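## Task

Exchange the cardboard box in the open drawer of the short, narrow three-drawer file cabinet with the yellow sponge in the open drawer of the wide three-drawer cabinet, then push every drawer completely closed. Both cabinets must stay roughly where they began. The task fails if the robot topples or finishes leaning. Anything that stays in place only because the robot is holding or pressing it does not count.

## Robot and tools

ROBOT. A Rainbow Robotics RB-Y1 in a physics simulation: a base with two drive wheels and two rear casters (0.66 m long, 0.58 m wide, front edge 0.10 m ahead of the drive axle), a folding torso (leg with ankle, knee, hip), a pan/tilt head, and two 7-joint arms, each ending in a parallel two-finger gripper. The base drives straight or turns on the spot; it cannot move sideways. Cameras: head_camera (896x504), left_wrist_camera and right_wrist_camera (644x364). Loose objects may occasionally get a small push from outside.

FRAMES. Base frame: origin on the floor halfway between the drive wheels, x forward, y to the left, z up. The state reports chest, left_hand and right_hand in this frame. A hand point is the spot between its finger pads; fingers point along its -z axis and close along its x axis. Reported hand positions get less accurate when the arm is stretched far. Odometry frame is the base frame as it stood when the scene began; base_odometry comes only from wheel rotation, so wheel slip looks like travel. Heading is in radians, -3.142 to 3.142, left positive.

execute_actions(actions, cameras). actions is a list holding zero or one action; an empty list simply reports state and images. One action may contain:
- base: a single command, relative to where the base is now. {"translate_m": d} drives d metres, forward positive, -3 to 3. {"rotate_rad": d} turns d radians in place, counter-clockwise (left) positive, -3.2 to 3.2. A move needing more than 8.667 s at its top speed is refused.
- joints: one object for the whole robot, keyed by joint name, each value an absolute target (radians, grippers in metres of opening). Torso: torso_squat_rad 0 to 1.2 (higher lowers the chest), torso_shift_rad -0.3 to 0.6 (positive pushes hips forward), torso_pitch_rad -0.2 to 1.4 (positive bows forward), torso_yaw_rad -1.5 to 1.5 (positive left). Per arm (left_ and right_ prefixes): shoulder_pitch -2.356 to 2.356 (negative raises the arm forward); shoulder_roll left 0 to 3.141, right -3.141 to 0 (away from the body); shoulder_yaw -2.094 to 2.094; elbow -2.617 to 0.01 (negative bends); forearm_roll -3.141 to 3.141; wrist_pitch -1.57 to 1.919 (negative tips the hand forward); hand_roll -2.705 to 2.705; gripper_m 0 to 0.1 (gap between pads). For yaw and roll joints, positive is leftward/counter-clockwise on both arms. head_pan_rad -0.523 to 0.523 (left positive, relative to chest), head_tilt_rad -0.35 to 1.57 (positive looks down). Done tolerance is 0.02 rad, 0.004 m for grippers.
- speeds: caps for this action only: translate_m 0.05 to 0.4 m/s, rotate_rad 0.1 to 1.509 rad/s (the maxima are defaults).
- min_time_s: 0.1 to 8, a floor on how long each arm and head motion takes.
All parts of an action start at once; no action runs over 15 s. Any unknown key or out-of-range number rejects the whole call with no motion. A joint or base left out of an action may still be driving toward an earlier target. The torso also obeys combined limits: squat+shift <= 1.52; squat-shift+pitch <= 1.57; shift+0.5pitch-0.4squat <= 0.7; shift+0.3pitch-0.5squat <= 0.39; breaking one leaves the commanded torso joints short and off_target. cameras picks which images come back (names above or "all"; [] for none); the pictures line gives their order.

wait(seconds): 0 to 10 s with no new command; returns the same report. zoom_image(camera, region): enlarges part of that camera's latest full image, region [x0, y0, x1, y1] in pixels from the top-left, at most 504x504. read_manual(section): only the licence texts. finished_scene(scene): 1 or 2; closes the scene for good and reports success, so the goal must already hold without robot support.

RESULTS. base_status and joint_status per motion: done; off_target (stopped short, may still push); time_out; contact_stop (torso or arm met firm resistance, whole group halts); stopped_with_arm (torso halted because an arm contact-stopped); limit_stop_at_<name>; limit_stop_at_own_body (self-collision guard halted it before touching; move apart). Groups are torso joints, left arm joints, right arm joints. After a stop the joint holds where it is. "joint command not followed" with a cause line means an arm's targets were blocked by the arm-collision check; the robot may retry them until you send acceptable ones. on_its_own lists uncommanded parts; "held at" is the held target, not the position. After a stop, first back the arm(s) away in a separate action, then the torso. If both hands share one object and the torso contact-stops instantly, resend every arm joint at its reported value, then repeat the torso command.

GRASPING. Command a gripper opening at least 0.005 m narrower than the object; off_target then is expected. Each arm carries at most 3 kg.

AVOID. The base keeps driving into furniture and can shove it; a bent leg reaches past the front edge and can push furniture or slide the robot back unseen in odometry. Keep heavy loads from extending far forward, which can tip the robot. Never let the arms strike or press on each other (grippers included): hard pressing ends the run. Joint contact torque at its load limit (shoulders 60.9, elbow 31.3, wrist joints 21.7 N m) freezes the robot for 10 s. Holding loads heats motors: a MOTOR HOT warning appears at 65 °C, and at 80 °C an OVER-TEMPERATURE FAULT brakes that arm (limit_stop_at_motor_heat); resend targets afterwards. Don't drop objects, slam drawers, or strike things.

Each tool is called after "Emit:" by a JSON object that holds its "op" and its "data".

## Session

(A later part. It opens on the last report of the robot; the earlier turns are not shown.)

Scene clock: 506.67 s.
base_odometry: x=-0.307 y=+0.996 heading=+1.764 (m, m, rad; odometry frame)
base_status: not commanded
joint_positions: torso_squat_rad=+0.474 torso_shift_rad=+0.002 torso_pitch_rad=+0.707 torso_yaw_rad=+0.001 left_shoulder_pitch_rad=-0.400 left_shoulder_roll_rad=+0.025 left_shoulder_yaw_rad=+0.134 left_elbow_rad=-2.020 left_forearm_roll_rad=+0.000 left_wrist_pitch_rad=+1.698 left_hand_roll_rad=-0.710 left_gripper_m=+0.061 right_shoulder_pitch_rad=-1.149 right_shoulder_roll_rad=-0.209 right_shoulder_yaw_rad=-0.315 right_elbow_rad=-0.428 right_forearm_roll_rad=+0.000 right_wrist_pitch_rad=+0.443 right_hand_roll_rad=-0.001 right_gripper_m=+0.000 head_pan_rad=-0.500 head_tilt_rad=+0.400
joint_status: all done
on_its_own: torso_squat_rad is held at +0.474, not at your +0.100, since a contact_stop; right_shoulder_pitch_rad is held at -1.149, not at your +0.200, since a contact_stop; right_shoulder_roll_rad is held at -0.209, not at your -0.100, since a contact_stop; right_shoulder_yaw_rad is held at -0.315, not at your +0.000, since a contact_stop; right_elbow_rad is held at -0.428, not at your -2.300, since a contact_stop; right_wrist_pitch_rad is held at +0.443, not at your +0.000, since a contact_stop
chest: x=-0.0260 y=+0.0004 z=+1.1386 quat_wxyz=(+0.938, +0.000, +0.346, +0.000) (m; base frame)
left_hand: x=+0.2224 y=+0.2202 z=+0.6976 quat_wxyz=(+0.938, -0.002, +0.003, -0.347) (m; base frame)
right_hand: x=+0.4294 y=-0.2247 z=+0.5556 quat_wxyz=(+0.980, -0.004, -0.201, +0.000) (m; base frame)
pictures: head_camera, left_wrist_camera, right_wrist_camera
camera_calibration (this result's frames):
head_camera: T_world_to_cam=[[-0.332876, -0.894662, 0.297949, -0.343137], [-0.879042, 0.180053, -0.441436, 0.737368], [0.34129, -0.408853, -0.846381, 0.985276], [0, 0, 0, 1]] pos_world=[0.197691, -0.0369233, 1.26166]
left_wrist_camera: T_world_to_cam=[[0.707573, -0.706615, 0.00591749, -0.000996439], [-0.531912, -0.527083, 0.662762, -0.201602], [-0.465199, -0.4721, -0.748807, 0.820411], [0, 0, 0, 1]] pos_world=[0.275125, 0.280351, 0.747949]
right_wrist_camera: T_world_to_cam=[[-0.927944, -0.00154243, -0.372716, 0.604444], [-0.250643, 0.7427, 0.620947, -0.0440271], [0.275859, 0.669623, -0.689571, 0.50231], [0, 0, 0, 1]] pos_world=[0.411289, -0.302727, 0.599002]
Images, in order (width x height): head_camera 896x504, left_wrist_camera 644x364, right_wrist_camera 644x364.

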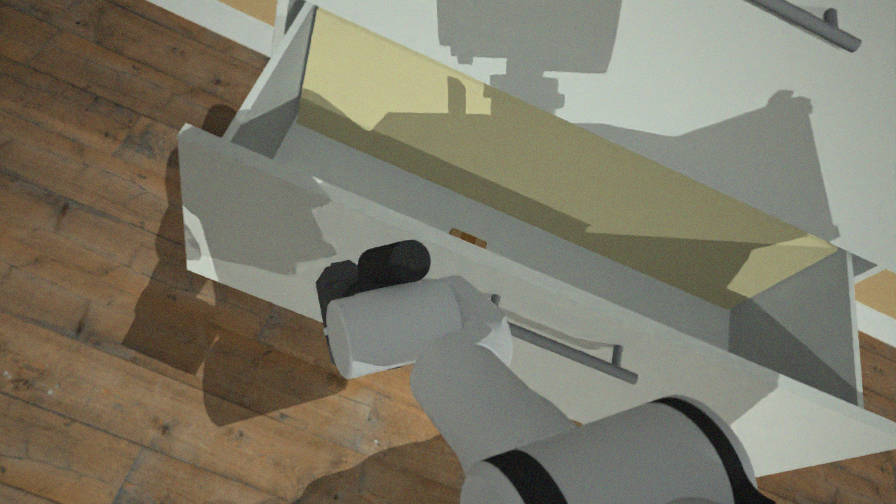

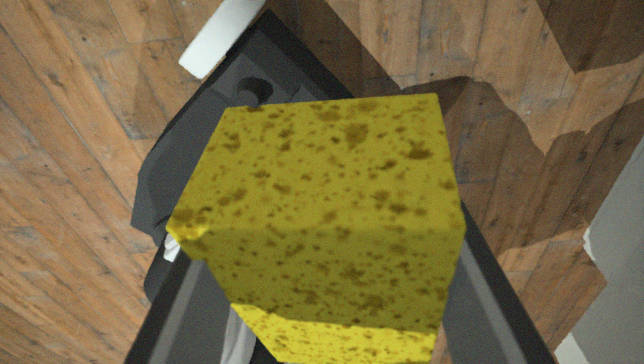

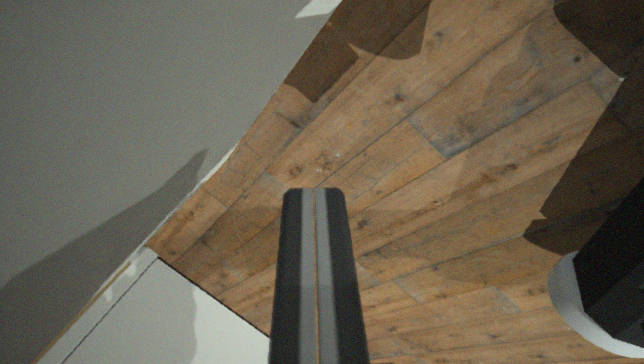

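Emit:
{"op": "execute_actions", "data": {"actions": [{"base":{"translate_m":-0.08},"speeds":{"translate_m":0.08}}], "cameras": ["head_camera","right_wrist_camera"]}}

Scene clock: 514.27 s.
base_odometry: x=-0.291 y=+0.917 heading=+1.764 (m, m, rad; odometry frame)
base_status: done
joint_positions: torso_squat_rad=+0.474 torso_shift_rad=+0.001 torso_pitch_rad=+0.707 torso_yaw_rad=+0.001 left_shoulder_pitch_rad=-0.400 left_shoulder_roll_rad=+0.025 left_shoulder_yaw_rad=+0.134 left_elbow_rad=-2.020 left_forearm_roll_rad=+0.000 left_wrist_pitch_rad=+1.698 left_hand_roll_rad=-0.710 left_gripper_m=+0.061 right_shoulder_pitch_rad=-1.149 right_shoulder_roll_rad=-0.209 right_shoulder_yaw_rad=-0.315 right_elbow_rad=-0.428 right_forearm_roll_rad=+0.000 right_wrist_pitch_rad=+0.443 right_hand_roll_rad=-0.001 right_gripper_m=+0.000 head_pan_rad=-0.500 head_tilt_rad=+0.400
joint_status: not commanded
on_its_own: torso_squat_rad is held at +0.474, not at your +0.100, since a contact_stop; right_shoulder_pitch_rad is held at -1.149, not at your +0.200, since a contact_stop; right_shoulder_roll_rad is held at -0.209, not at your -0.100, since a contact_stop; right_shoulder_yaw_rad is held at -0.315, not at your +0.000, since a contact_stop; right_elbow_rad is held at -0.428, not at your -2.300, since a contact_stop; right_wrist_pitch_rad is held at +0.443, not at your +0.000, since a contact_stop
chest: x=-0.0261 y=+0.0004 z=+1.1387 quat_wxyz=(+0.938, +0.000, +0.346, +0.000) (m; base frame)
left_hand: x=+0.2223 y=+0.2202 z=+0.6977 quat_wxyz=(+0.938, -0.002, +0.003, -0.347) (m; base frame)
right_hand: x=+0.4294 y=-0.2246 z=+0.5558 quat_wxyz=(+0.980, -0.004, -0.201, +0.000) (m; base frame)
pictures: head_camera, right_wrist_camera
camera_calibration (this result's frames):
head_camera: T_world_to_cam=[[-0.332964, -0.894663, 0.297847, -0.343087], [-0.87891, 0.180054, -0.441698, 0.73755], [0.341542, -0.40885, -0.84628, 0.985259], [0, 0, 0, 1]] pos_world=[0.197497, -0.0369229, 1.26177]
right_wrist_camera: T_world_to_cam=[[-0.927795, -0.00155382, -0.373088, 0.604719], [-0.250905, 0.742686, 0.620858, -0.0439934], [0.276122, 0.669638, -0.68945, 0.502246], [0, 0, 0, 1]] pos_world=[0.411336, -0.30271, 0.5992]
Images, in order (width x height): head_camera 896x504, right_wrist_camera 644x364.

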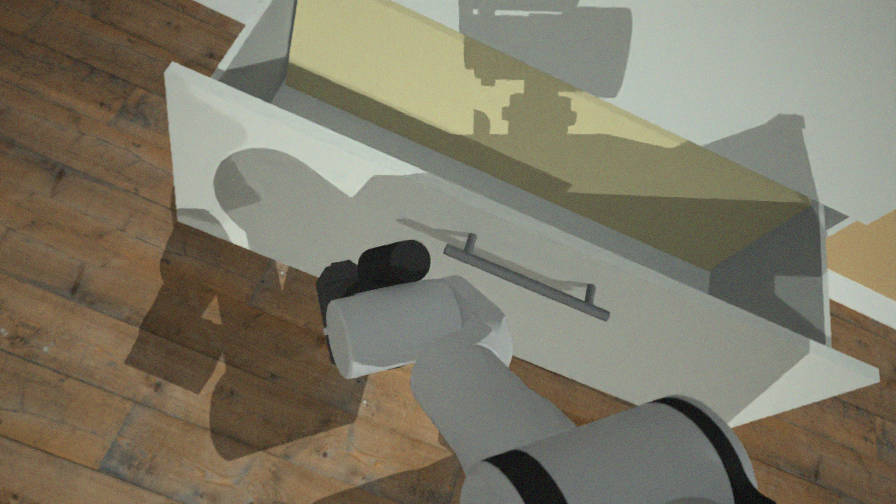

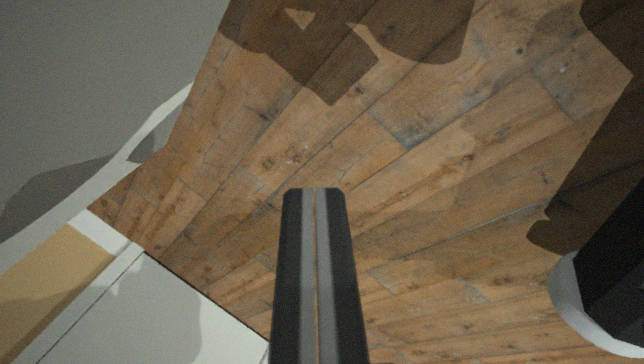

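Emit:
{"op": "execute_actions", "data": {"actions": [{"base":{"translate_m":-0.21},"joints":{"right_shoulder_pitch_rad":-1.176,"right_shoulder_roll_rad":-0.21,"right_shoulder_yaw_rad":-0.321,"right_elbow_rad":-0.446,"right_wrist_pitch_rad":0.45,"torso_squat_rad":0.475,"torso_pitch_rad":0.7,"torso_shift_rad":0}}], "cameras": []}}

Emit:
{"op": "execute_actions", "data": {"actions": [{"base":{"rotate_rad":-0.655},"joints":{"head_pan_rad":0,"head_tilt_rad":0.1}}], "cameras": ["head_camera"]}}

Scene clock: 529.83 s.
base_odometry: x=-0.251 y=+0.711 heading=+1.765 (m, m, rad; odometry frame)
base_status: done
joint_positions: torso_squat_rad=+0.475 torso_shift_rad=+0.000 torso_pitch_rad=+0.700 torso_yaw_rad=+0.001 left_shoulder_pitch_rad=-0.400 left_shoulder_roll_rad=+0.025 left_shoulder_yaw_rad=+0.134 left_elbow_rad=-2.020 left_forearm_roll_rad=+0.000 left_wrist_pitch_rad=+1.698 left_hand_roll_rad=-0.710 left_gripper_m=+0.061 right_shoulder_pitch_rad=-1.176 right_shoulder_roll_rad=-0.210 right_shoulder_yaw_rad=-0.321 right_elbow_rad=-0.446 right_forearm_roll_rad=+0.000 right_wrist_pitch_rad=+0.450 right_hand_roll_rad=-0.001 right_gripper_m=+0.000 head_pan_rad=-0.500 head_tilt_rad=+0.400
joint_status: all done
chest: x=-0.0287 y=+0.0004 z=+1.1397 quat_wxyz=(+0.939, +0.000, +0.343, +0.000) (m; base frame)
left_hand: x=+0.2228 y=+0.2202 z=+0.7005 quat_wxyz=(+0.938, +0.000, -0.001, -0.347) (m; base frame)
right_hand: x=+0.4533 y=-0.2193 z=+0.5754 quat_wxyz=(+0.975, +0.000, -0.223, +0.000) (m; base frame)
pictures: none
No camera images: the call's "cameras" was empty. Leave "cameras" out to get every camera's image.

Scene clock: 532.47 s.
base_odometry: x=-0.251 y=+0.711 heading=+1.111 (m, m, rad; odometry frame)
base_status: done
joint_positions: torso_squat_rad=+0.475 torso_shift_rad=+0.000 torso_pitch_rad=+0.700 torso_yaw_rad=+0.001 left_shoulder_pitch_rad=-0.400 left_shoulder_roll_rad=+0.025 left_shoulder_yaw_rad=+0.134 left_elbow_rad=-2.020 left_forearm_roll_rad=+0.000 left_wrist_pitch_rad=+1.698 left_hand_roll_rad=-0.710 left_gripper_m=+0.061 right_shoulder_pitch_rad=-1.176 right_shoulder_roll_rad=-0.210 right_shoulder_yaw_rad=-0.321 right_elbow_rad=-0.446 right_forearm_roll_rad=+0.000 right_wrist_pitch_rad=+0.450 right_hand_roll_rad=-0.001 right_gripper_m=+0.000 head_pan_rad=+0.000 head_tilt_rad=+0.100
joint_status: all done
chest: x=-0.0287 y=+0.0004 z=+1.1397 quat_wxyz=(+0.939, +0.000, +0.343, +0.000) (m; base frame)
left_hand: x=+0.2228 y=+0.2202 z=+0.7005 quat_wxyz=(+0.938, +0.000, -0.001, -0.347) (m; base frame)
right_hand: x=+0.4533 y=-0.2193 z=+0.5754 quat_wxyz=(+0.975, +0.000, -0.223, +0.000) (m; base frame)
pictures: head_camera
camera_calibration (this result's frames):
head_camera: T_world_to_cam=[[0.038048, -0.999263, -0.00511876, -0.000861094], [-0.74093, -0.0247739, -0.671125, 1.0126], [0.670504, 0.0293276, -0.741326, 0.815381], [0, 0, 0, 1]] pos_world=[0.203584, 0.000312392, 1.28404]
Images, in order (width x height): head_camera 896x504.

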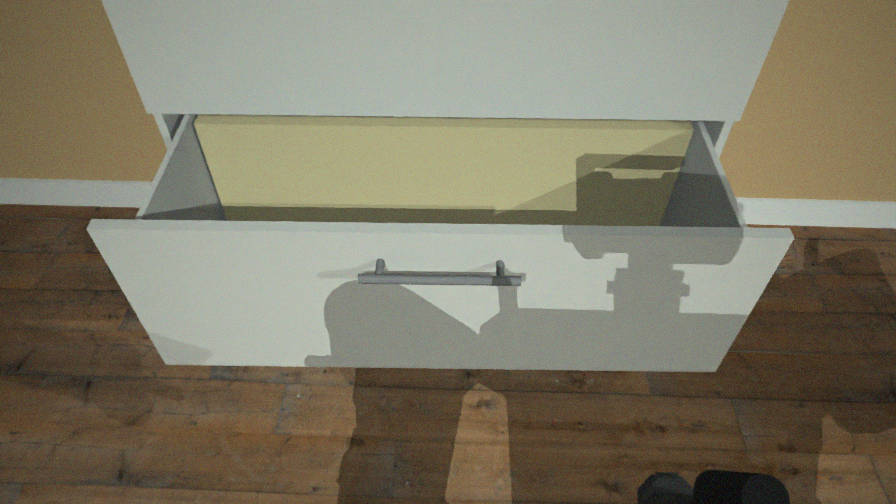

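Emit:
{"op": "execute_actions", "data": {"actions": [{"base":{"translate_m":0.53},"speeds":{"translate_m":0.12},"joints":{"head_tilt_rad":0.3}}], "cameras": ["head_camera","right_wrist_camera"]}}

Scene clock: 542.07 s.
base_odometry: x=-0.016 y=+1.186 heading=+1.111 (m, m, rad; odometry frame)
base_status: done
joint_positions: torso_squat_rad=+0.475 torso_shift_rad=+0.000 torso_pitch_rad=+0.700 torso_yaw_rad=+0.001 left_shoulder_pitch_rad=-0.400 left_shoulder_roll_rad=+0.025 left_shoulder_yaw_rad=+0.134 left_elbow_rad=-2.020 left_forearm_roll_rad=+0.000 left_wrist_pitch_rad=+1.698 left_hand_roll_rad=-0.710 left_gripper_m=+0.061 right_shoulder_pitch_rad=-1.176 right_shoulder_roll_rad=-0.210 right_shoulder_yaw_rad=-0.321 right_elbow_rad=-0.446 right_forearm_roll_rad=+0.000 right_wrist_pitch_rad=+0.450 right_hand_roll_rad=-0.001 right_gripper_m=+0.000 head_pan_rad=+0.000 head_tilt_rad=+0.300
joint_status: all done
chest: x=-0.0287 y=+0.0004 z=+1.1397 quat_wxyz=(+0.939, +0.000, +0.343, +0.000) (m; base frame)
left_hand: x=+0.2229 y=+0.2202 z=+0.7004 quat_wxyz=(+0.938, +0.000, -0.001, -0.347) (m; base frame)
right_hand: x=+0.4528 y=-0.2192 z=+0.5750 quat_wxyz=(+0.975, +0.000, -0.222, +0.000) (m; base frame)
pictures: head_camera, right_wrist_camera
camera_calibration (this result's frames):
head_camera: T_world_to_cam=[[0.0361824, -0.999268, -0.0124392, 0.00868715], [-0.859561, -0.0247697, -0.510432, 0.821063], [0.509751, 0.0291609, -0.859828, 0.98561], [0, 0, 0, 1]] pos_world=[0.203025, 0.000277048, 1.26666]
right_wrist_camera: T_world_to_cam=[[-0.910763, 0.000256838, -0.41293, 0.64916], [-0.278675, 0.737552, 0.615107, -0.03932], [0.304716, 0.67529, -0.671663, 0.483405], [0, 0, 0, 1]] pos_world=[0.432972, -0.297605, 0.61693]
Images, in order (width x height): head_camera 896x504, right_wrist_camera 644x364.

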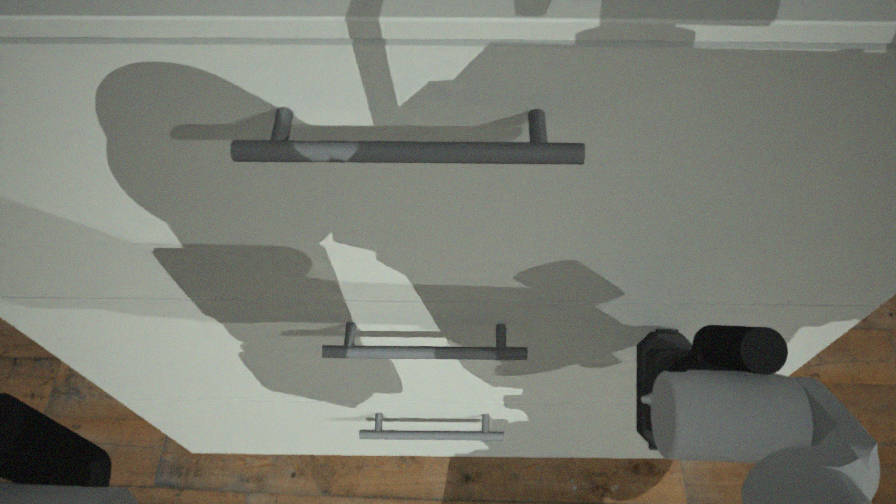

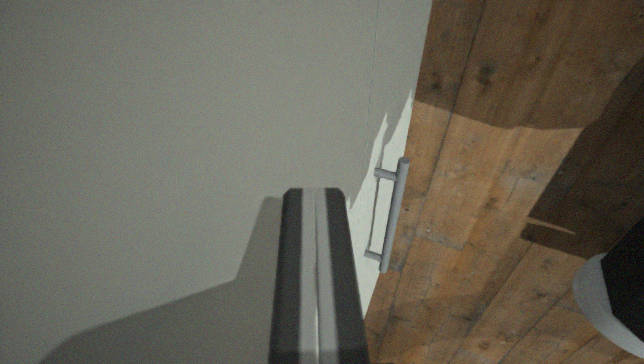

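Emit:
{"op": "execute_actions", "data": {"actions": [{"base":{"translate_m":0.04},"speeds":{"translate_m":0.05}}], "cameras": ["head_camera"]}}

Scene clock: 545.10 s.
base_odometry: x=+0.002 y=+1.221 heading=+1.109 (m, m, rad; odometry frame)
base_status: done
joint_positions: torso_squat_rad=+0.475 torso_shift_rad=-0.001 torso_pitch_rad=+0.700 torso_yaw_rad=+0.000 left_shoulder_pitch_rad=-0.400 left_shoulder_roll_rad=+0.025 left_shoulder_yaw_rad=+0.134 left_elbow_rad=-2.020 left_forearm_roll_rad=+0.000 left_wrist_pitch_rad=+1.698 left_hand_roll_rad=-0.710 left_gripper_m=+0.061 right_shoulder_pitch_rad=-1.164 right_shoulder_roll_rad=-0.207 right_shoulder_yaw_rad=-0.321 right_elbow_rad=-0.366 right_forearm_roll_rad=+0.000 right_wrist_pitch_rad=+0.454 right_hand_roll_rad=-0.001 right_gripper_m=+0.000 head_pan_rad=+0.000 head_tilt_rad=+0.300
joint_status: not commanded
chest: x=-0.0290 y=+0.0003 z=+1.1396 quat_wxyz=(+0.939, +0.000, +0.343, +0.000) (m; base frame)
left_hand: x=+0.2227 y=+0.2199 z=+0.7003 quat_wxyz=(+0.938, +0.000, +0.000, -0.347) (m; base frame)
right_hand: x=+0.4119 y=-0.2205 z=+0.5488 quat_wxyz=(+0.984, +0.000, -0.176, -0.001) (m; base frame)
pictures: head_camera
camera_calibration (this result's frames):
head_camera: T_world_to_cam=[[0.0356129, -0.999289, -0.0123607, 0.00849749], [-0.85965, -0.0243242, -0.510303, 0.820652], [0.50964, 0.0287993, -0.859906, 0.985803], [0, 0, 0, 1]] pos_world=[0.202766, 0.0000627166, 1.26658]
Images, in order (width x height): head_camera 896x504.

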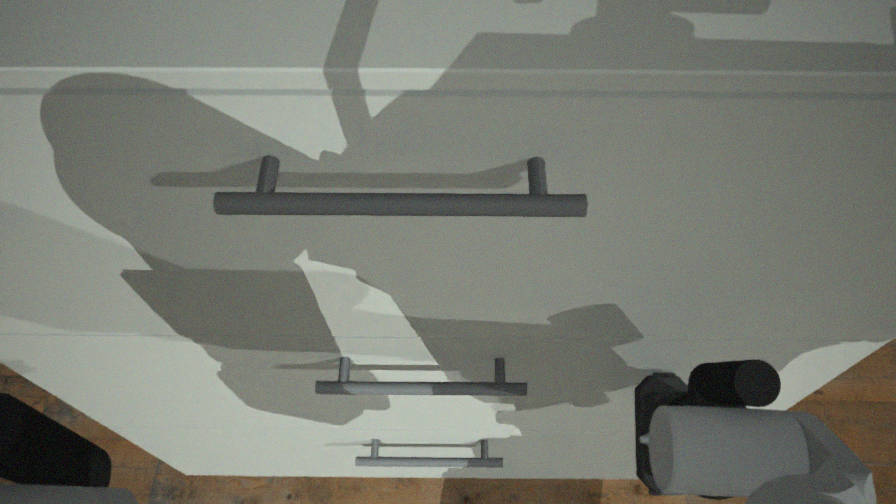

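Large deflection — it's closed. Back off.

Emit:
{"op": "execute_actions", "data": {"actions": [{"base":{"translate_m":-0.35}}], "cameras": ["head_camera"]}}

Scene clock: 548.97 s.
base_odometry: x=-0.154 y=+0.908 heading=+1.108 (m, m, rad; odometry frame)
base_status: done
joint_positions: torso_squat_rad=+0.475 torso_shift_rad=+0.000 torso_pitch_rad=+0.700 torso_yaw_rad=+0.001 left_shoulder_pitch_rad=-0.400 left_shoulder_roll_rad=+0.025 left_shoulder_yaw_rad=+0.134 left_elbow_rad=-2.020 left_forearm_roll_rad=+0.000 left_wrist_pitch_rad=+1.698 left_hand_roll_rad=-0.710 left_gripper_m=+0.061 right_shoulder_pitch_rad=-1.176 right_shoulder_roll_rad=-0.210 right_shoulder_yaw_rad=-0.321 right_elbow_rad=-0.446 right_forearm_roll_rad=+0.000 right_wrist_pitch_rad=+0.450 right_hand_roll_rad=-0.001 right_gripper_m=+0.000 head_pan_rad=+0.000 head_tilt_rad=+0.300
joint_status: not commanded
chest: x=-0.0287 y=+0.0004 z=+1.1397 quat_wxyz=(+0.939, +0.000, +0.343, +0.000) (m; base frame)
left_hand: x=+0.2228 y=+0.2202 z=+0.7005 quat_wxyz=(+0.938, +0.000, +0.000, -0.347) (m; base frame)
right_hand: x=+0.4532 y=-0.2191 z=+0.5753 quat_wxyz=(+0.975, +0.000, -0.223, +0.000) (m; base frame)
pictures: head_camera
camera_calibration (this result's frames):
head_camera: T_world_to_cam=[[0.0362379, -0.999266, -0.0124094, 0.00867307], [-0.859488, -0.0248286, -0.510553, 0.821164], [0.50987, 0.0291671, -0.859757, 0.985579], [0, 0, 0, 1]] pos_world=[0.202949, 0.000308531, 1.26671]
Images, in order (width x height): head_camera 896x504.

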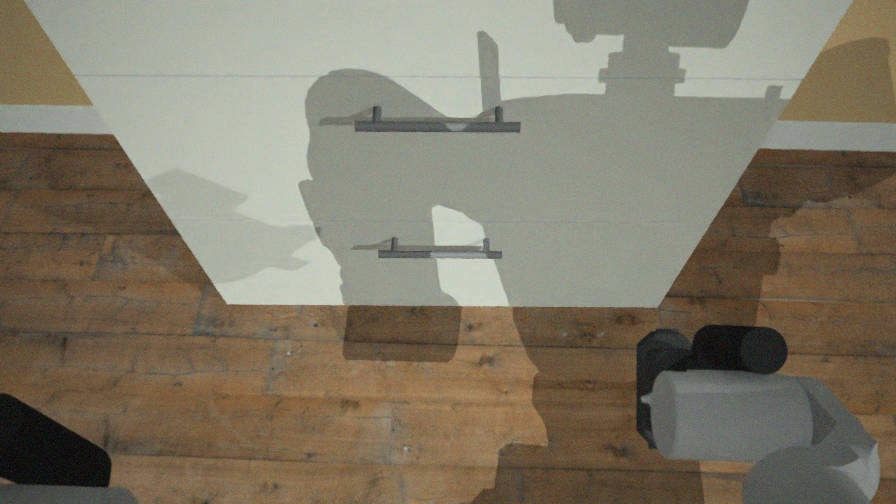

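Emit:
{"op": "execute_actions", "data": {"actions": [{"base":{"rotate_rad":0.593},"joints":{"right_shoulder_pitch_rad":0.2,"right_shoulder_roll_rad":-0.1,"right_shoulder_yaw_rad":0,"right_elbow_rad":-2.3,"right_wrist_pitch_rad":0,"torso_squat_rad":0.1,"head_tilt_rad":-0.1},"min_time_s":1.5}], "cameras": []}}

Emit:
{"op": "execute_actions", "data": {"actions": [{"base":{"translate_m":-2.0},"joints":{"left_shoulder_pitch_rad":-0.88,"left_shoulder_roll_rad":0.1215,"left_shoulder_yaw_rad":0.267,"left_elbow_rad":-1.643,"left_wrist_pitch_rad":1.799,"left_hand_roll_rad":-1.57,"torso_squat_rad":0},"min_time_s":1.5}], "cameras": []}}

Emit:
{"op": "execute_actions", "data": {"actions": [{"base":{"rotate_rad":2.52},"joints":{"head_tilt_rad":0.1}}], "cameras": ["head_camera","left_wrist_camera"]}}

Scene clock: 557.63 s.
base_odometry: x=-0.154 y=+0.907 heading=+1.701 (m, m, rad; odometry frame)
base_status: done
joint_positions: torso_squat_rad=+0.100 torso_shift_rad=+0.000 torso_pitch_rad=+0.700 torso_yaw_rad=+0.001 left_shoulder_pitch_rad=-0.400 left_shoulder_roll_rad=+0.025 left_shoulder_yaw_rad=+0.134 left_elbow_rad=-2.020 left_forearm_roll_rad=+0.000 left_wrist_pitch_rad=+1.698 left_hand_roll_rad=-0.710 left_gripper_m=+0.061 right_shoulder_pitch_rad=+0.200 right_shoulder_roll_rad=-0.100 right_shoulder_yaw_rad=+0.000 right_elbow_rad=-2.300 right_forearm_roll_rad=+0.000 right_wrist_pitch_rad=+0.000 right_hand_roll_rad=-0.001 right_gripper_m=+0.000 head_pan_rad=+0.000 head_tilt_rad=-0.100
joint_status: all done
chest: x=-0.0287 y=+0.0004 z=+1.2137 quat_wxyz=(+0.939, +0.000, +0.343, +0.000) (m; base frame)
left_hand: x=+0.2228 y=+0.2203 z=+0.7744 quat_wxyz=(+0.938, +0.000, +0.000, -0.347) (m; base frame)
right_hand: x=+0.3035 y=-0.2453 z=+0.9698 quat_wxyz=(+0.761, -0.033, -0.647, +0.048) (m; base frame)
pictures: none
No camera images: the call's "cameras" was empty. Leave "cameras" out to get every camera's image.

Scene clock: 564.30 s.
base_odometry: x=+0.106 y=-1.076 heading=+1.702 (m, m, rad; odometry frame)
base_status: done
joint_positions: torso_squat_rad=+0.000 torso_shift_rad=+0.000 torso_pitch_rad=+0.700 torso_yaw_rad=+0.001 left_shoulder_pitch_rad=-0.880 left_shoulder_roll_rad=+0.121 left_shoulder_yaw_rad=+0.267 left_elbow_rad=-1.643 left_forearm_roll_rad=+0.000 left_wrist_pitch_rad=+1.799 left_hand_roll_rad=-1.570 left_gripper_m=+0.061 right_shoulder_pitch_rad=+0.200 right_shoulder_roll_rad=-0.100 right_shoulder_yaw_rad=+0.000 right_elbow_rad=-2.300 right_forearm_roll_rad=+0.000 right_wrist_pitch_rad=+0.000 right_hand_roll_rad=-0.001 right_gripper_m=+0.000 head_pan_rad=+0.000 head_tilt_rad=-0.100
joint_status: all done
chest: x=-0.0287 y=+0.0004 z=+1.2172 quat_wxyz=(+0.939, +0.000, +0.343, +0.000) (m; base frame)
left_hand: x=+0.3495 y=+0.2205 z=+0.8055 quat_wxyz=(+0.708, -0.002, +0.002, -0.707) (m; base frame)
right_hand: x=+0.3034 y=-0.2453 z=+0.9732 quat_wxyz=(+0.761, -0.033, -0.646, +0.048) (m; base frame)
pictures: none
No camera images: the call's "cameras" was empty. Leave "cameras" out to get every camera's image.

Scene clock: 569.13 s.
base_odometry: x=+0.106 y=-1.076 heading=-2.062 (m, m, rad; odometry frame)
base_status: done
joint_positions: torso_squat_rad=+0.000 torso_shift_rad=+0.000 torso_pitch_rad=+0.700 torso_yaw_rad=+0.001 left_shoulder_pitch_rad=-0.880 left_shoulder_roll_rad=+0.121 left_shoulder_yaw_rad=+0.267 left_elbow_rad=-1.643 left_forearm_roll_rad=+0.000 left_wrist_pitch_rad=+1.799 left_hand_roll_rad=-1.570 left_gripper_m=+0.061 right_shoulder_pitch_rad=+0.200 right_shoulder_roll_rad=-0.100 right_shoulder_yaw_rad=+0.000 right_elbow_rad=-2.300 right_forearm_roll_rad=+0.000 right_wrist_pitch_rad=+0.000 right_hand_roll_rad=-0.001 right_gripper_m=+0.000 head_pan_rad=+0.000 head_tilt_rad=+0.100
joint_status: all done
chest: x=-0.0287 y=+0.0004 z=+1.2172 quat_wxyz=(+0.939, +0.000, +0.343, +0.000) (m; base frame)
left_hand: x=+0.3495 y=+0.2206 z=+0.8056 quat_wxyz=(+0.708, -0.002, +0.002, -0.707) (m; base frame)
right_hand: x=+0.3034 y=-0.2453 z=+0.9732 quat_wxyz=(+0.761, -0.033, -0.646, +0.048) (m; base frame)
pictures: head_camera, left_wrist_camera
camera_calibration (this result's frames):
head_camera: T_world_to_cam=[[0.0380438, -0.999263, -0.00511343, -0.000444588], [-0.740953, -0.0247753, -0.6711, 1.06459], [0.670478, 0.02932, -0.74135, 0.872827], [0, 0, 0, 1]] pos_world=[0.203618, 0.000340062, 1.36152]
left_wrist_camera: T_world_to_cam=[[-0.0741864, -0.997187, 0.0107361, 0.242111], [-0.745539, 0.0626086, 0.663515, -0.261368], [-0.66232, 0.0412196, -0.748086, 0.91568], [0, 0, 0, 1]] pos_world=[0.429574, 0.22005, 0.85583]
Images, in order (width x height): head_camera 896x504, left_wrist_camera 644x364.

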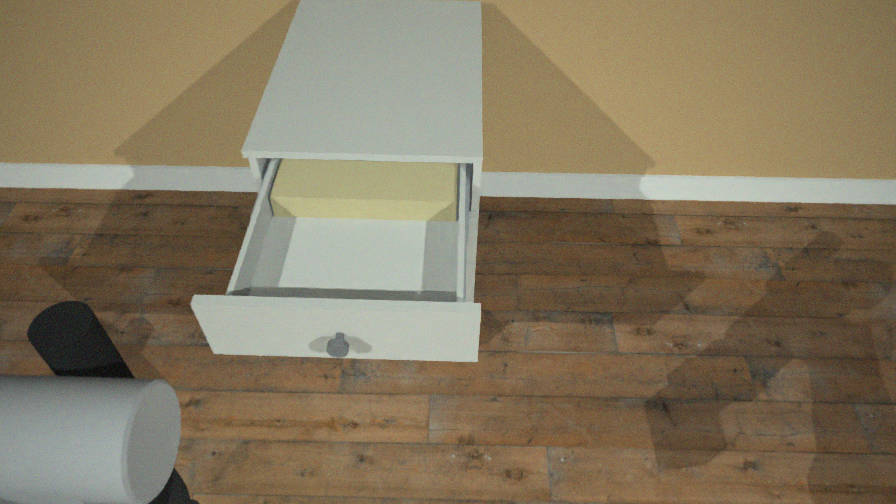

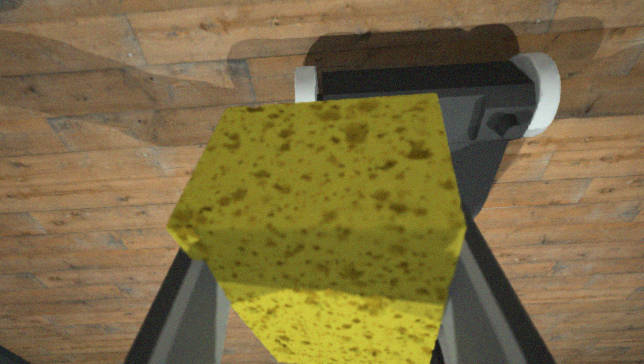

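Emit:
{"op": "execute_actions", "data": {"actions": [{"base":{"rotate_rad":-0.035},"joints":{"left_hand_roll_rad":0.035,"head_tilt_rad":0.45,"head_pan_rad":0.2}}], "cameras": []}}

Emit:
{"op": "execute_actions", "data": {"actions": [{"base":{"translate_m":0.53}}], "cameras": ["head_camera","left_wrist_camera"]}}

Scene clock: 594.40 s.
base_odometry: x=+0.106 y=-1.076 heading=-2.097 (m, m, rad; odometry frame)
base_status: done
joint_positions: torso_squat_rad=+0.000 torso_shift_rad=+0.000 torso_pitch_rad=+0.700 torso_yaw_rad=+0.001 left_shoulder_pitch_rad=-0.880 left_shoulder_roll_rad=+0.121 left_shoulder_yaw_rad=+0.267 left_elbow_rad=-1.643 left_forearm_roll_rad=+0.000 left_wrist_pitch_rad=+1.799 left_hand_roll_rad=+0.035 left_gripper_m=+0.061 right_shoulder_pitch_rad=+0.200 right_shoulder_roll_rad=-0.100 right_shoulder_yaw_rad=+0.000 right_elbow_rad=-2.300 right_forearm_roll_rad=+0.000 right_wrist_pitch_rad=+0.000 right_hand_roll_rad=-0.001 right_gripper_m=+0.000 head_pan_rad=+0.200 head_tilt_rad=+0.450
joint_status: all done
chest: x=-0.0287 y=+0.0004 z=+1.2172 quat_wxyz=(+0.939, +0.000, +0.343, +0.000) (m; base frame)
left_hand: x=+0.3495 y=+0.2206 z=+0.8056 quat_wxyz=(+1.000, +0.000, +0.003, +0.018) (m; base frame)
right_hand: x=+0.3034 y=-0.2453 z=+0.9732 quat_wxyz=(+0.761, -0.033, -0.646, +0.048) (m; base frame)
pictures: none
No camera images: the call's "cameras" was empty. Leave "cameras" out to get every camera's image.

Scene clock: 597.17 s.
base_odometry: x=-0.160 y=-1.534 heading=-2.096 (m, m, rad; odometry frame)
base_status: done
joint_positions: torso_squat_rad=+0.000 torso_shift_rad=+0.000 torso_pitch_rad=+0.700 torso_yaw_rad=+0.001 left_shoulder_pitch_rad=-0.880 left_shoulder_roll_rad=+0.121 left_shoulder_yaw_rad=+0.267 left_elbow_rad=-1.643 left_forearm_roll_rad=+0.000 left_wrist_pitch_rad=+1.799 left_hand_roll_rad=+0.035 left_gripper_m=+0.061 right_shoulder_pitch_rad=+0.200 right_shoulder_roll_rad=-0.100 right_shoulder_yaw_rad=+0.000 right_elbow_rad=-2.300 right_forearm_roll_rad=+0.000 right_wrist_pitch_rad=+0.000 right_hand_roll_rad=-0.001 right_gripper_m=+0.000 head_pan_rad=+0.200 head_tilt_rad=+0.450
joint_status: not commanded
chest: x=-0.0287 y=+0.0004 z=+1.2172 quat_wxyz=(+0.939, +0.000, +0.343, +0.000) (m; base frame)
left_hand: x=+0.3496 y=+0.2206 z=+0.8056 quat_wxyz=(+1.000, +0.000, +0.003, +0.018) (m; base frame)
right_hand: x=+0.3035 y=-0.2453 z=+0.9733 quat_wxyz=(+0.761, -0.033, -0.646, +0.048) (m; base frame)
pictures: head_camera, left_wrist_camera
camera_calibration (this result's frames):
head_camera: T_world_to_cam=[[0.185229, -0.971938, -0.145003, 0.172009], [-0.915338, -0.116956, -0.385327, 0.69756], [0.357555, 0.204101, -0.911316, 1.13978], [0, 0, 0, 1]] pos_world=[0.199109, 0.0161354, 1.33243]
left_wrist_camera: T_world_to_cam=[[0.999183, -0.0402486, 0.00352291, -0.338393], [-0.0325865, -0.751271, 0.659189, -0.327547], [-0.0238848, -0.658766, -0.751969, 0.850071], [0, 0, 0, 1]] pos_world=[0.347747, 0.300302, 0.856334]
Images, in order (width x height): head_camera 896x504, left_wrist_camera 644x364.

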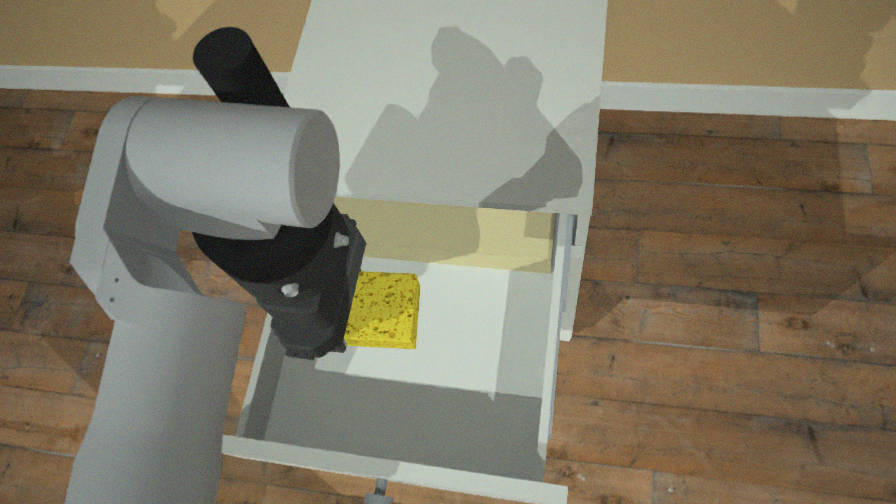

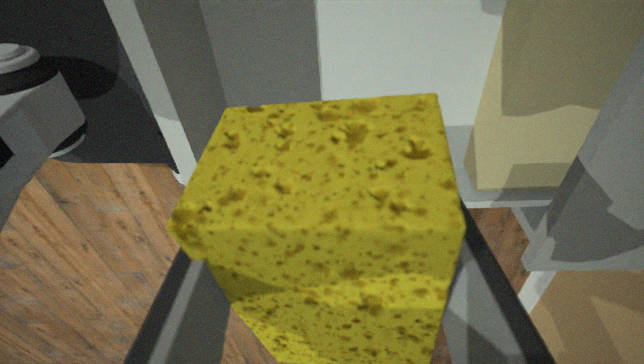

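Emit:
{"op": "execute_actions", "data": {"actions": [{"joints":{"left_shoulder_pitch_rad":-0.929,"left_shoulder_roll_rad":0.135,"left_shoulder_yaw_rad":0.2775,"left_elbow_rad":-1.174,"left_wrist_pitch_rad":1.373},"min_time_s":1}], "cameras": ["left_wrist_camera"]}}

Emit:
{"op": "execute_actions", "data": {"actions": [{"joints":{"left_shoulder_pitch_rad":-1.176,"left_shoulder_roll_rad":0.21,"left_shoulder_yaw_rad":0.321,"left_elbow_rad":-0.446,"left_wrist_pitch_rad":0.8995,"torso_squat_rad":0.25},"min_time_s":1.5}], "cameras": ["head_camera","left_wrist_camera"]}}

Scene clock: 607.03 s.
base_odometry: x=-0.160 y=-1.534 heading=-2.096 (m, m, rad; odometry frame)
base_status: not commanded
joint_positions: torso_squat_rad=+0.000 torso_shift_rad=+0.000 torso_pitch_rad=+0.700 torso_yaw_rad=+0.001 left_shoulder_pitch_rad=-0.929 left_shoulder_roll_rad=+0.135 left_shoulder_yaw_rad=+0.277 left_elbow_rad=-1.174 left_forearm_roll_rad=+0.000 left_wrist_pitch_rad=+1.373 left_hand_roll_rad=+0.035 left_gripper_m=+0.061 right_shoulder_pitch_rad=+0.200 right_shoulder_roll_rad=-0.100 right_shoulder_yaw_rad=+0.000 right_elbow_rad=-2.300 right_forearm_roll_rad=+0.000 right_wrist_pitch_rad=+0.000 right_hand_roll_rad=-0.001 right_gripper_m=+0.000 head_pan_rad=+0.200 head_tilt_rad=+0.450
joint_status: all done
chest: x=-0.0287 y=+0.0004 z=+1.2172 quat_wxyz=(+0.939, +0.000, +0.343, +0.000) (m; base frame)
left_hand: x=+0.3526 y=+0.2206 z=+0.7027 quat_wxyz=(+1.000, +0.000, +0.000, +0.018) (m; base frame)
right_hand: x=+0.3035 y=-0.2453 z=+0.9733 quat_wxyz=(+0.761, -0.033, -0.646, +0.048) (m; base frame)
pictures: left_wrist_camera
camera_calibration (this result's frames):
left_wrist_camera: T_world_to_cam=[[0.999141, -0.0402599, 0.00984069, -0.345421], [-0.0367658, -0.751389, 0.658835, -0.257843], [-0.0191305, -0.65863, -0.752223, 0.771276], [0, 0, 0, 1]] pos_world=[0.350399, 0.300339, 0.753446]
Images, in order (width x height): left_wrist_camera 644x364.

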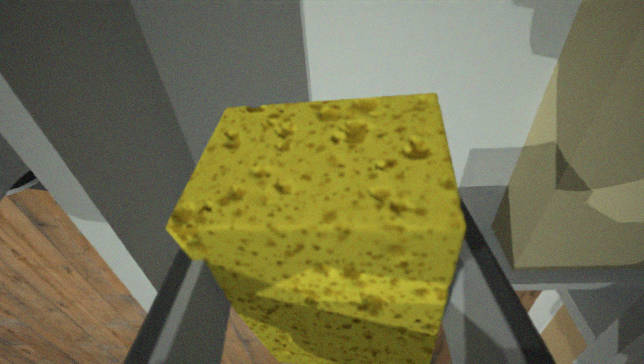

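Scene clock: 608.83 s.
base_odometry: x=-0.160 y=-1.534 heading=-2.096 (m, m, rad; odometry frame)
base_status: not commanded
joint_positions: torso_squat_rad=+0.250 torso_shift_rad=+0.000 torso_pitch_rad=+0.700 torso_yaw_rad=+0.001 left_shoulder_pitch_rad=-1.176 left_shoulder_roll_rad=+0.210 left_shoulder_yaw_rad=+0.321 left_elbow_rad=-0.446 left_forearm_roll_rad=+0.000 left_wrist_pitch_rad=+0.900 left_hand_roll_rad=+0.035 left_gripper_m=+0.061 right_shoulder_pitch_rad=+0.200 right_shoulder_roll_rad=-0.100 right_shoulder_yaw_rad=+0.000 right_elbow_rad=-2.300 right_forearm_roll_rad=+0.000 right_wrist_pitch_rad=+0.000 right_hand_roll_rad=-0.001 right_gripper_m=+0.000 head_pan_rad=+0.200 head_tilt_rad=+0.450
joint_status: all done
chest: x=-0.0287 y=+0.0004 z=+1.1954 quat_wxyz=(+0.939, +0.000, +0.343, +0.000) (m; base frame)
left_hand: x=+0.3526 y=+0.2204 z=+0.6080 quat_wxyz=(+1.000, +0.000, +0.000, +0.018) (m; base frame)
right_hand: x=+0.3035 y=-0.2453 z=+0.9515 quat_wxyz=(+0.761, -0.033, -0.647, +0.048) (m; base frame)
pictures: head_camera, left_wrist_camera
camera_calibration (this result's frames):
head_camera: T_world_to_cam=[[0.185263, -0.971932, -0.145002, 0.168858], [-0.915302, -0.116969, -0.385409, 0.689238], [0.35763, 0.204123, -0.911282, 1.11994], [0, 0, 0, 1]] pos_world=[0.199052, 0.0161316, 1.31071]
left_wrist_camera: T_world_to_cam=[[0.999134, -0.0404039, 0.00989192, -0.344566], [-0.0369066, -0.751339, 0.658884, -0.195612], [-0.0191893, -0.658678, -0.75218, 0.69998], [0, 0, 0, 1]] pos_world=[0.35048, 0.300169, 0.658804]
Images, in order (width x height): head_camera 896x504, left_wrist_camera 644x364.

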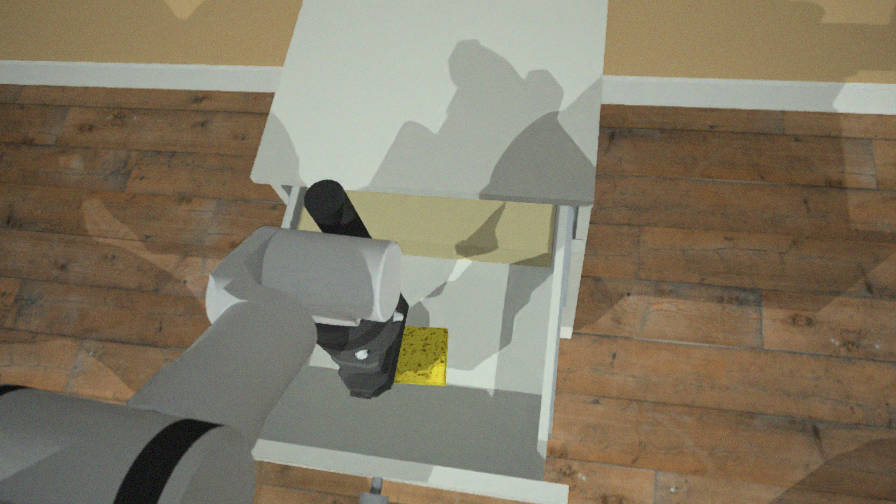

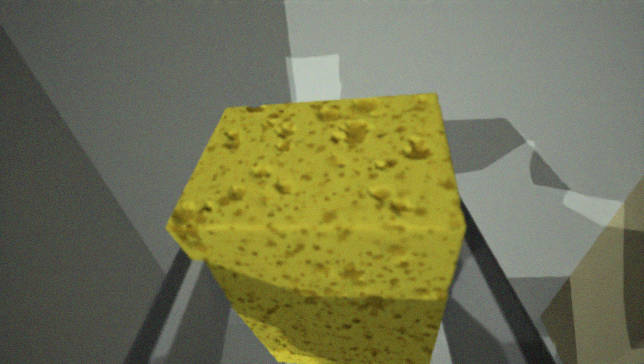

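Emit:
{"op": "execute_actions", "data": {"actions": [{"joints":{"torso_squat_rad":0.39}}], "cameras": ["left_wrist_camera"]}}

Scene clock: 611.97 s.
base_odometry: x=-0.160 y=-1.534 heading=-2.096 (m, m, rad; odometry frame)
base_status: not commanded
joint_positions: torso_squat_rad=+0.390 torso_shift_rad=+0.000 torso_pitch_rad=+0.700 torso_yaw_rad=+0.001 left_shoulder_pitch_rad=-1.176 left_shoulder_roll_rad=+0.210 left_shoulder_yaw_rad=+0.321 left_elbow_rad=-0.446 left_forearm_roll_rad=+0.000 left_wrist_pitch_rad=+0.900 left_hand_roll_rad=+0.035 left_gripper_m=+0.061 right_shoulder_pitch_rad=+0.200 right_shoulder_roll_rad=-0.100 right_shoulder_yaw_rad=+0.000 right_elbow_rad=-2.300 right_forearm_roll_rad=+0.000 right_wrist_pitch_rad=+0.000 right_hand_roll_rad=-0.001 right_gripper_m=+0.000 head_pan_rad=+0.200 head_tilt_rad=+0.450
joint_status: all done
chest: x=-0.0288 y=+0.0004 z=+1.1647 quat_wxyz=(+0.939, +0.000, +0.343, +0.000) (m; base frame)
left_hand: x=+0.3527 y=+0.2206 z=+0.5773 quat_wxyz=(+1.000, +0.000, +0.000, +0.018) (m; base frame)
right_hand: x=+0.3034 y=-0.2453 z=+0.9208 quat_wxyz=(+0.761, -0.033, -0.647, +0.048) (m; base frame)
pictures: left_wrist_camera
camera_calibration (this result's frames):
left_wrist_camera: T_world_to_cam=[[0.999136, -0.0403059, 0.0101218, -0.344501], [-0.0369885, -0.75148, 0.658718, -0.175112], [-0.0189439, -0.658523, -0.752322, 0.676962], [0, 0, 0, 1]] pos_world=[0.350551, 0.300317, 0.628129]
Images, in order (width x height): left_wrist_camera 644x364.

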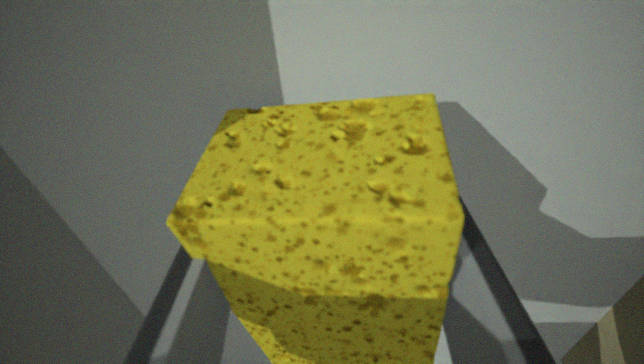

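Emit:
{"op": "execute_actions", "data": {"actions": [{"joints":{"torso_squat_rad":0.41}}], "cameras": ["left_wrist_camera"]}}

Emit:
{"op": "execute_actions", "data": {"actions": [{"joints":{"left_gripper_m":0.095}}], "cameras": ["left_wrist_camera"]}}

Emit:
{"op": "execute_actions", "data": {"actions": [{"joints":{"torso_squat_rad":0}}], "cameras": ["left_wrist_camera","head_camera"]}}

Scene clock: 615.73 s.
base_odometry: x=-0.160 y=-1.534 heading=-2.096 (m, m, rad; odometry frame)
base_status: not commanded
joint_positions: torso_squat_rad=+0.410 torso_shift_rad=+0.000 torso_pitch_rad=+0.699 torso_yaw_rad=+0.001 left_shoulder_pitch_rad=-1.177 left_shoulder_roll_rad=+0.210 left_shoulder_yaw_rad=+0.321 left_elbow_rad=-0.447 left_forearm_roll_rad=+0.000 left_wrist_pitch_rad=+0.900 left_hand_roll_rad=+0.035 left_gripper_m=+0.061 right_shoulder_pitch_rad=+0.200 right_shoulder_roll_rad=-0.100 right_shoulder_yaw_rad=+0.000 right_elbow_rad=-2.300 right_forearm_roll_rad=+0.000 right_wrist_pitch_rad=+0.000 right_hand_roll_rad=-0.001 right_gripper_m=+0.000 head_pan_rad=+0.200 head_tilt_rad=+0.450
joint_status: all done
chest: x=-0.0289 y=+0.0004 z=+1.1593 quat_wxyz=(+0.939, +0.000, +0.343, +0.000) (m; base frame)
left_hand: x=+0.3535 y=+0.2207 z=+0.5724 quat_wxyz=(+1.000, +0.000, -0.001, +0.018) (m; base frame)
right_hand: x=+0.3034 y=-0.2453 z=+0.9155 quat_wxyz=(+0.761, -0.033, -0.647, +0.048) (m; base frame)
pictures: left_wrist_camera
camera_calibration (this result's frames):
left_wrist_camera: T_world_to_cam=[[0.999119, -0.0402689, 0.0117844, -0.346205], [-0.0380596, -0.751588, 0.658534, -0.171265], [-0.0176614, -0.658403, -0.752458, 0.672952], [0, 0, 0, 1]] pos_world=[0.351268, 0.300412, 0.623232]
Images, in order (width x height): left_wrist_camera 644x364.

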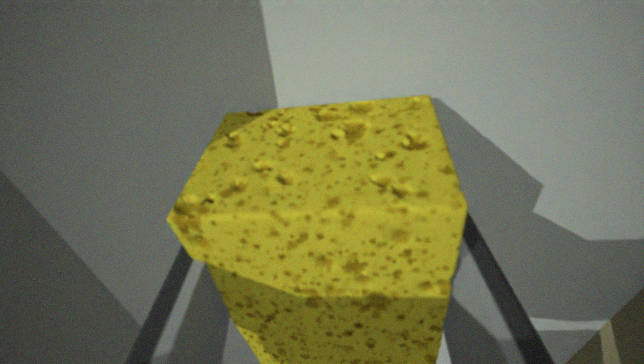

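Scene clock: 616.73 s.
base_odometry: x=-0.160 y=-1.534 heading=-2.096 (m, m, rad; odometry frame)
base_status: not commanded
joint_positions: torso_squat_rad=+0.410 torso_shift_rad=+0.000 torso_pitch_rad=+0.700 torso_yaw_rad=+0.001 left_shoulder_pitch_rad=-1.176 left_shoulder_roll_rad=+0.210 left_shoulder_yaw_rad=+0.321 left_elbow_rad=-0.446 left_forearm_roll_rad=+0.000 left_wrist_pitch_rad=+0.899 left_hand_roll_rad=+0.035 left_gripper_m=+0.095 right_shoulder_pitch_rad=+0.200 right_shoulder_roll_rad=-0.100 right_shoulder_yaw_rad=+0.000 right_elbow_rad=-2.300 right_forearm_roll_rad=+0.000 right_wrist_pitch_rad=+0.000 right_hand_roll_rad=-0.001 right_gripper_m=+0.000 head_pan_rad=+0.200 head_tilt_rad=+0.450
joint_status: all done
chest: x=-0.0288 y=+0.0004 z=+1.1592 quat_wxyz=(+0.939, +0.000, +0.343, +0.000) (m; base frame)
left_hand: x=+0.3530 y=+0.2208 z=+0.5721 quat_wxyz=(+1.000, +0.000, +0.000, +0.018) (m; base frame)
right_hand: x=+0.3034 y=-0.2453 z=+0.9154 quat_wxyz=(+0.761, -0.033, -0.647, +0.048) (m; base frame)
pictures: left_wrist_camera
camera_calibration (this result's frames):
left_wrist_camera: T_world_to_cam=[[0.999136, -0.0401644, 0.0107227, -0.345137], [-0.0372823, -0.751633, 0.658527, -0.171242], [-0.0183898, -0.658358, -0.752481, 0.672974], [0, 0, 0, 1]] pos_world=[0.35083, 0.300484, 0.622869]
Images, in order (width x height): left_wrist_camera 644x364.

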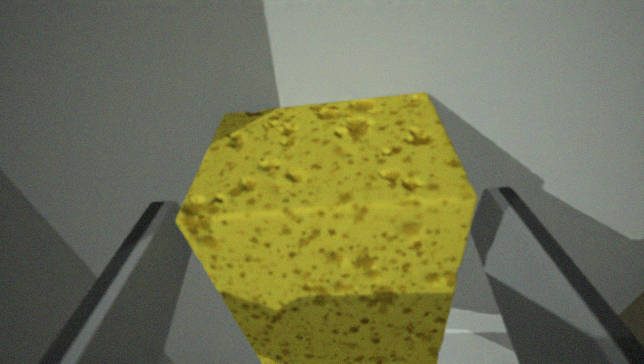

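Scene clock: 618.87 s.
base_odometry: x=-0.160 y=-1.534 heading=-2.096 (m, m, rad; odometry frame)
base_status: not commanded
joint_positions: torso_squat_rad=+0.000 torso_shift_rad=+0.000 torso_pitch_rad=+0.700 torso_yaw_rad=+0.001 left_shoulder_pitch_rad=-1.176 left_shoulder_roll_rad=+0.210 left_shoulder_yaw_rad=+0.321 left_elbow_rad=-0.446 left_forearm_roll_rad=+0.000 left_wrist_pitch_rad=+0.899 left_hand_roll_rad=+0.035 left_gripper_m=+0.095 right_shoulder_pitch_rad=+0.200 right_shoulder_roll_rad=-0.100 right_shoulder_yaw_rad=+0.000 right_elbow_rad=-2.300 right_forearm_roll_rad=+0.000 right_wrist_pitch_rad=+0.000 right_hand_roll_rad=-0.001 right_gripper_m=+0.000 head_pan_rad=+0.200 head_tilt_rad=+0.450
joint_status: all done
chest: x=-0.0287 y=+0.0004 z=+1.2172 quat_wxyz=(+0.939, +0.000, +0.343, +0.000) (m; base frame)
left_hand: x=+0.3529 y=+0.2208 z=+0.6298 quat_wxyz=(+1.000, +0.000, +0.000, +0.018) (m; base frame)
right_hand: x=+0.3035 y=-0.2453 z=+0.9732 quat_wxyz=(+0.761, -0.033, -0.646, +0.048) (m; base frame)
pictures: head_camera, left_wrist_camera
camera_calibration (this result's frames):
head_camera: T_world_to_cam=[[0.185263, -0.971924, -0.145054, 0.172066], [-0.915361, -0.116983, -0.385265, 0.697493], [0.357479, 0.204152, -0.911335, 1.13978], [0, 0, 0, 1]] pos_world=[0.199133, 0.0161412, 1.3324]
left_wrist_camera: T_world_to_cam=[[0.999141, -0.0401495, 0.0102478, -0.345327], [-0.0369581, -0.751634, 0.658544, -0.20941], [-0.0187376, -0.658357, -0.752473, 0.716592], [0, 0, 0, 1]] pos_world=[0.350718, 0.300509, 0.680661]
Images, in order (width x height): head_camera 896x504, left_wrist_camera 644x364.

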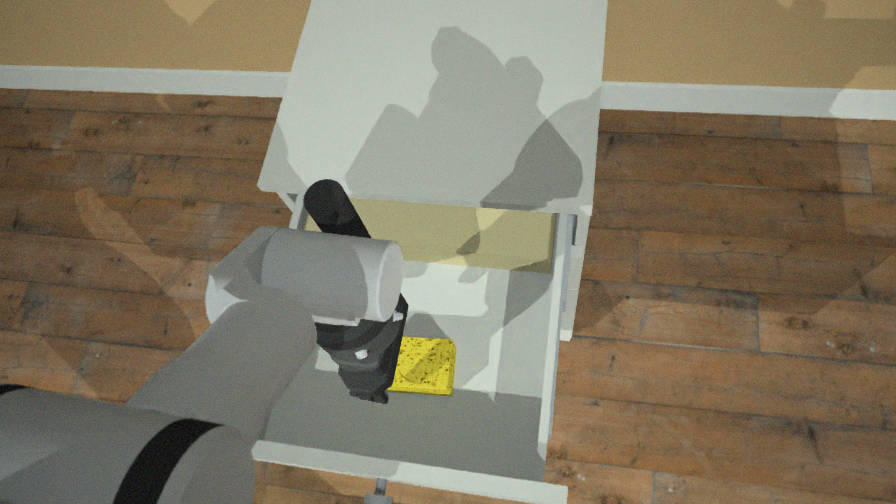

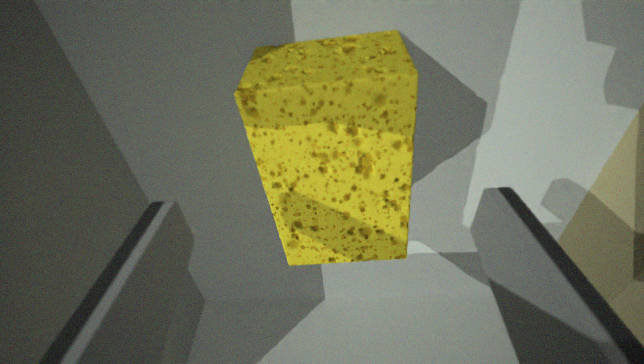

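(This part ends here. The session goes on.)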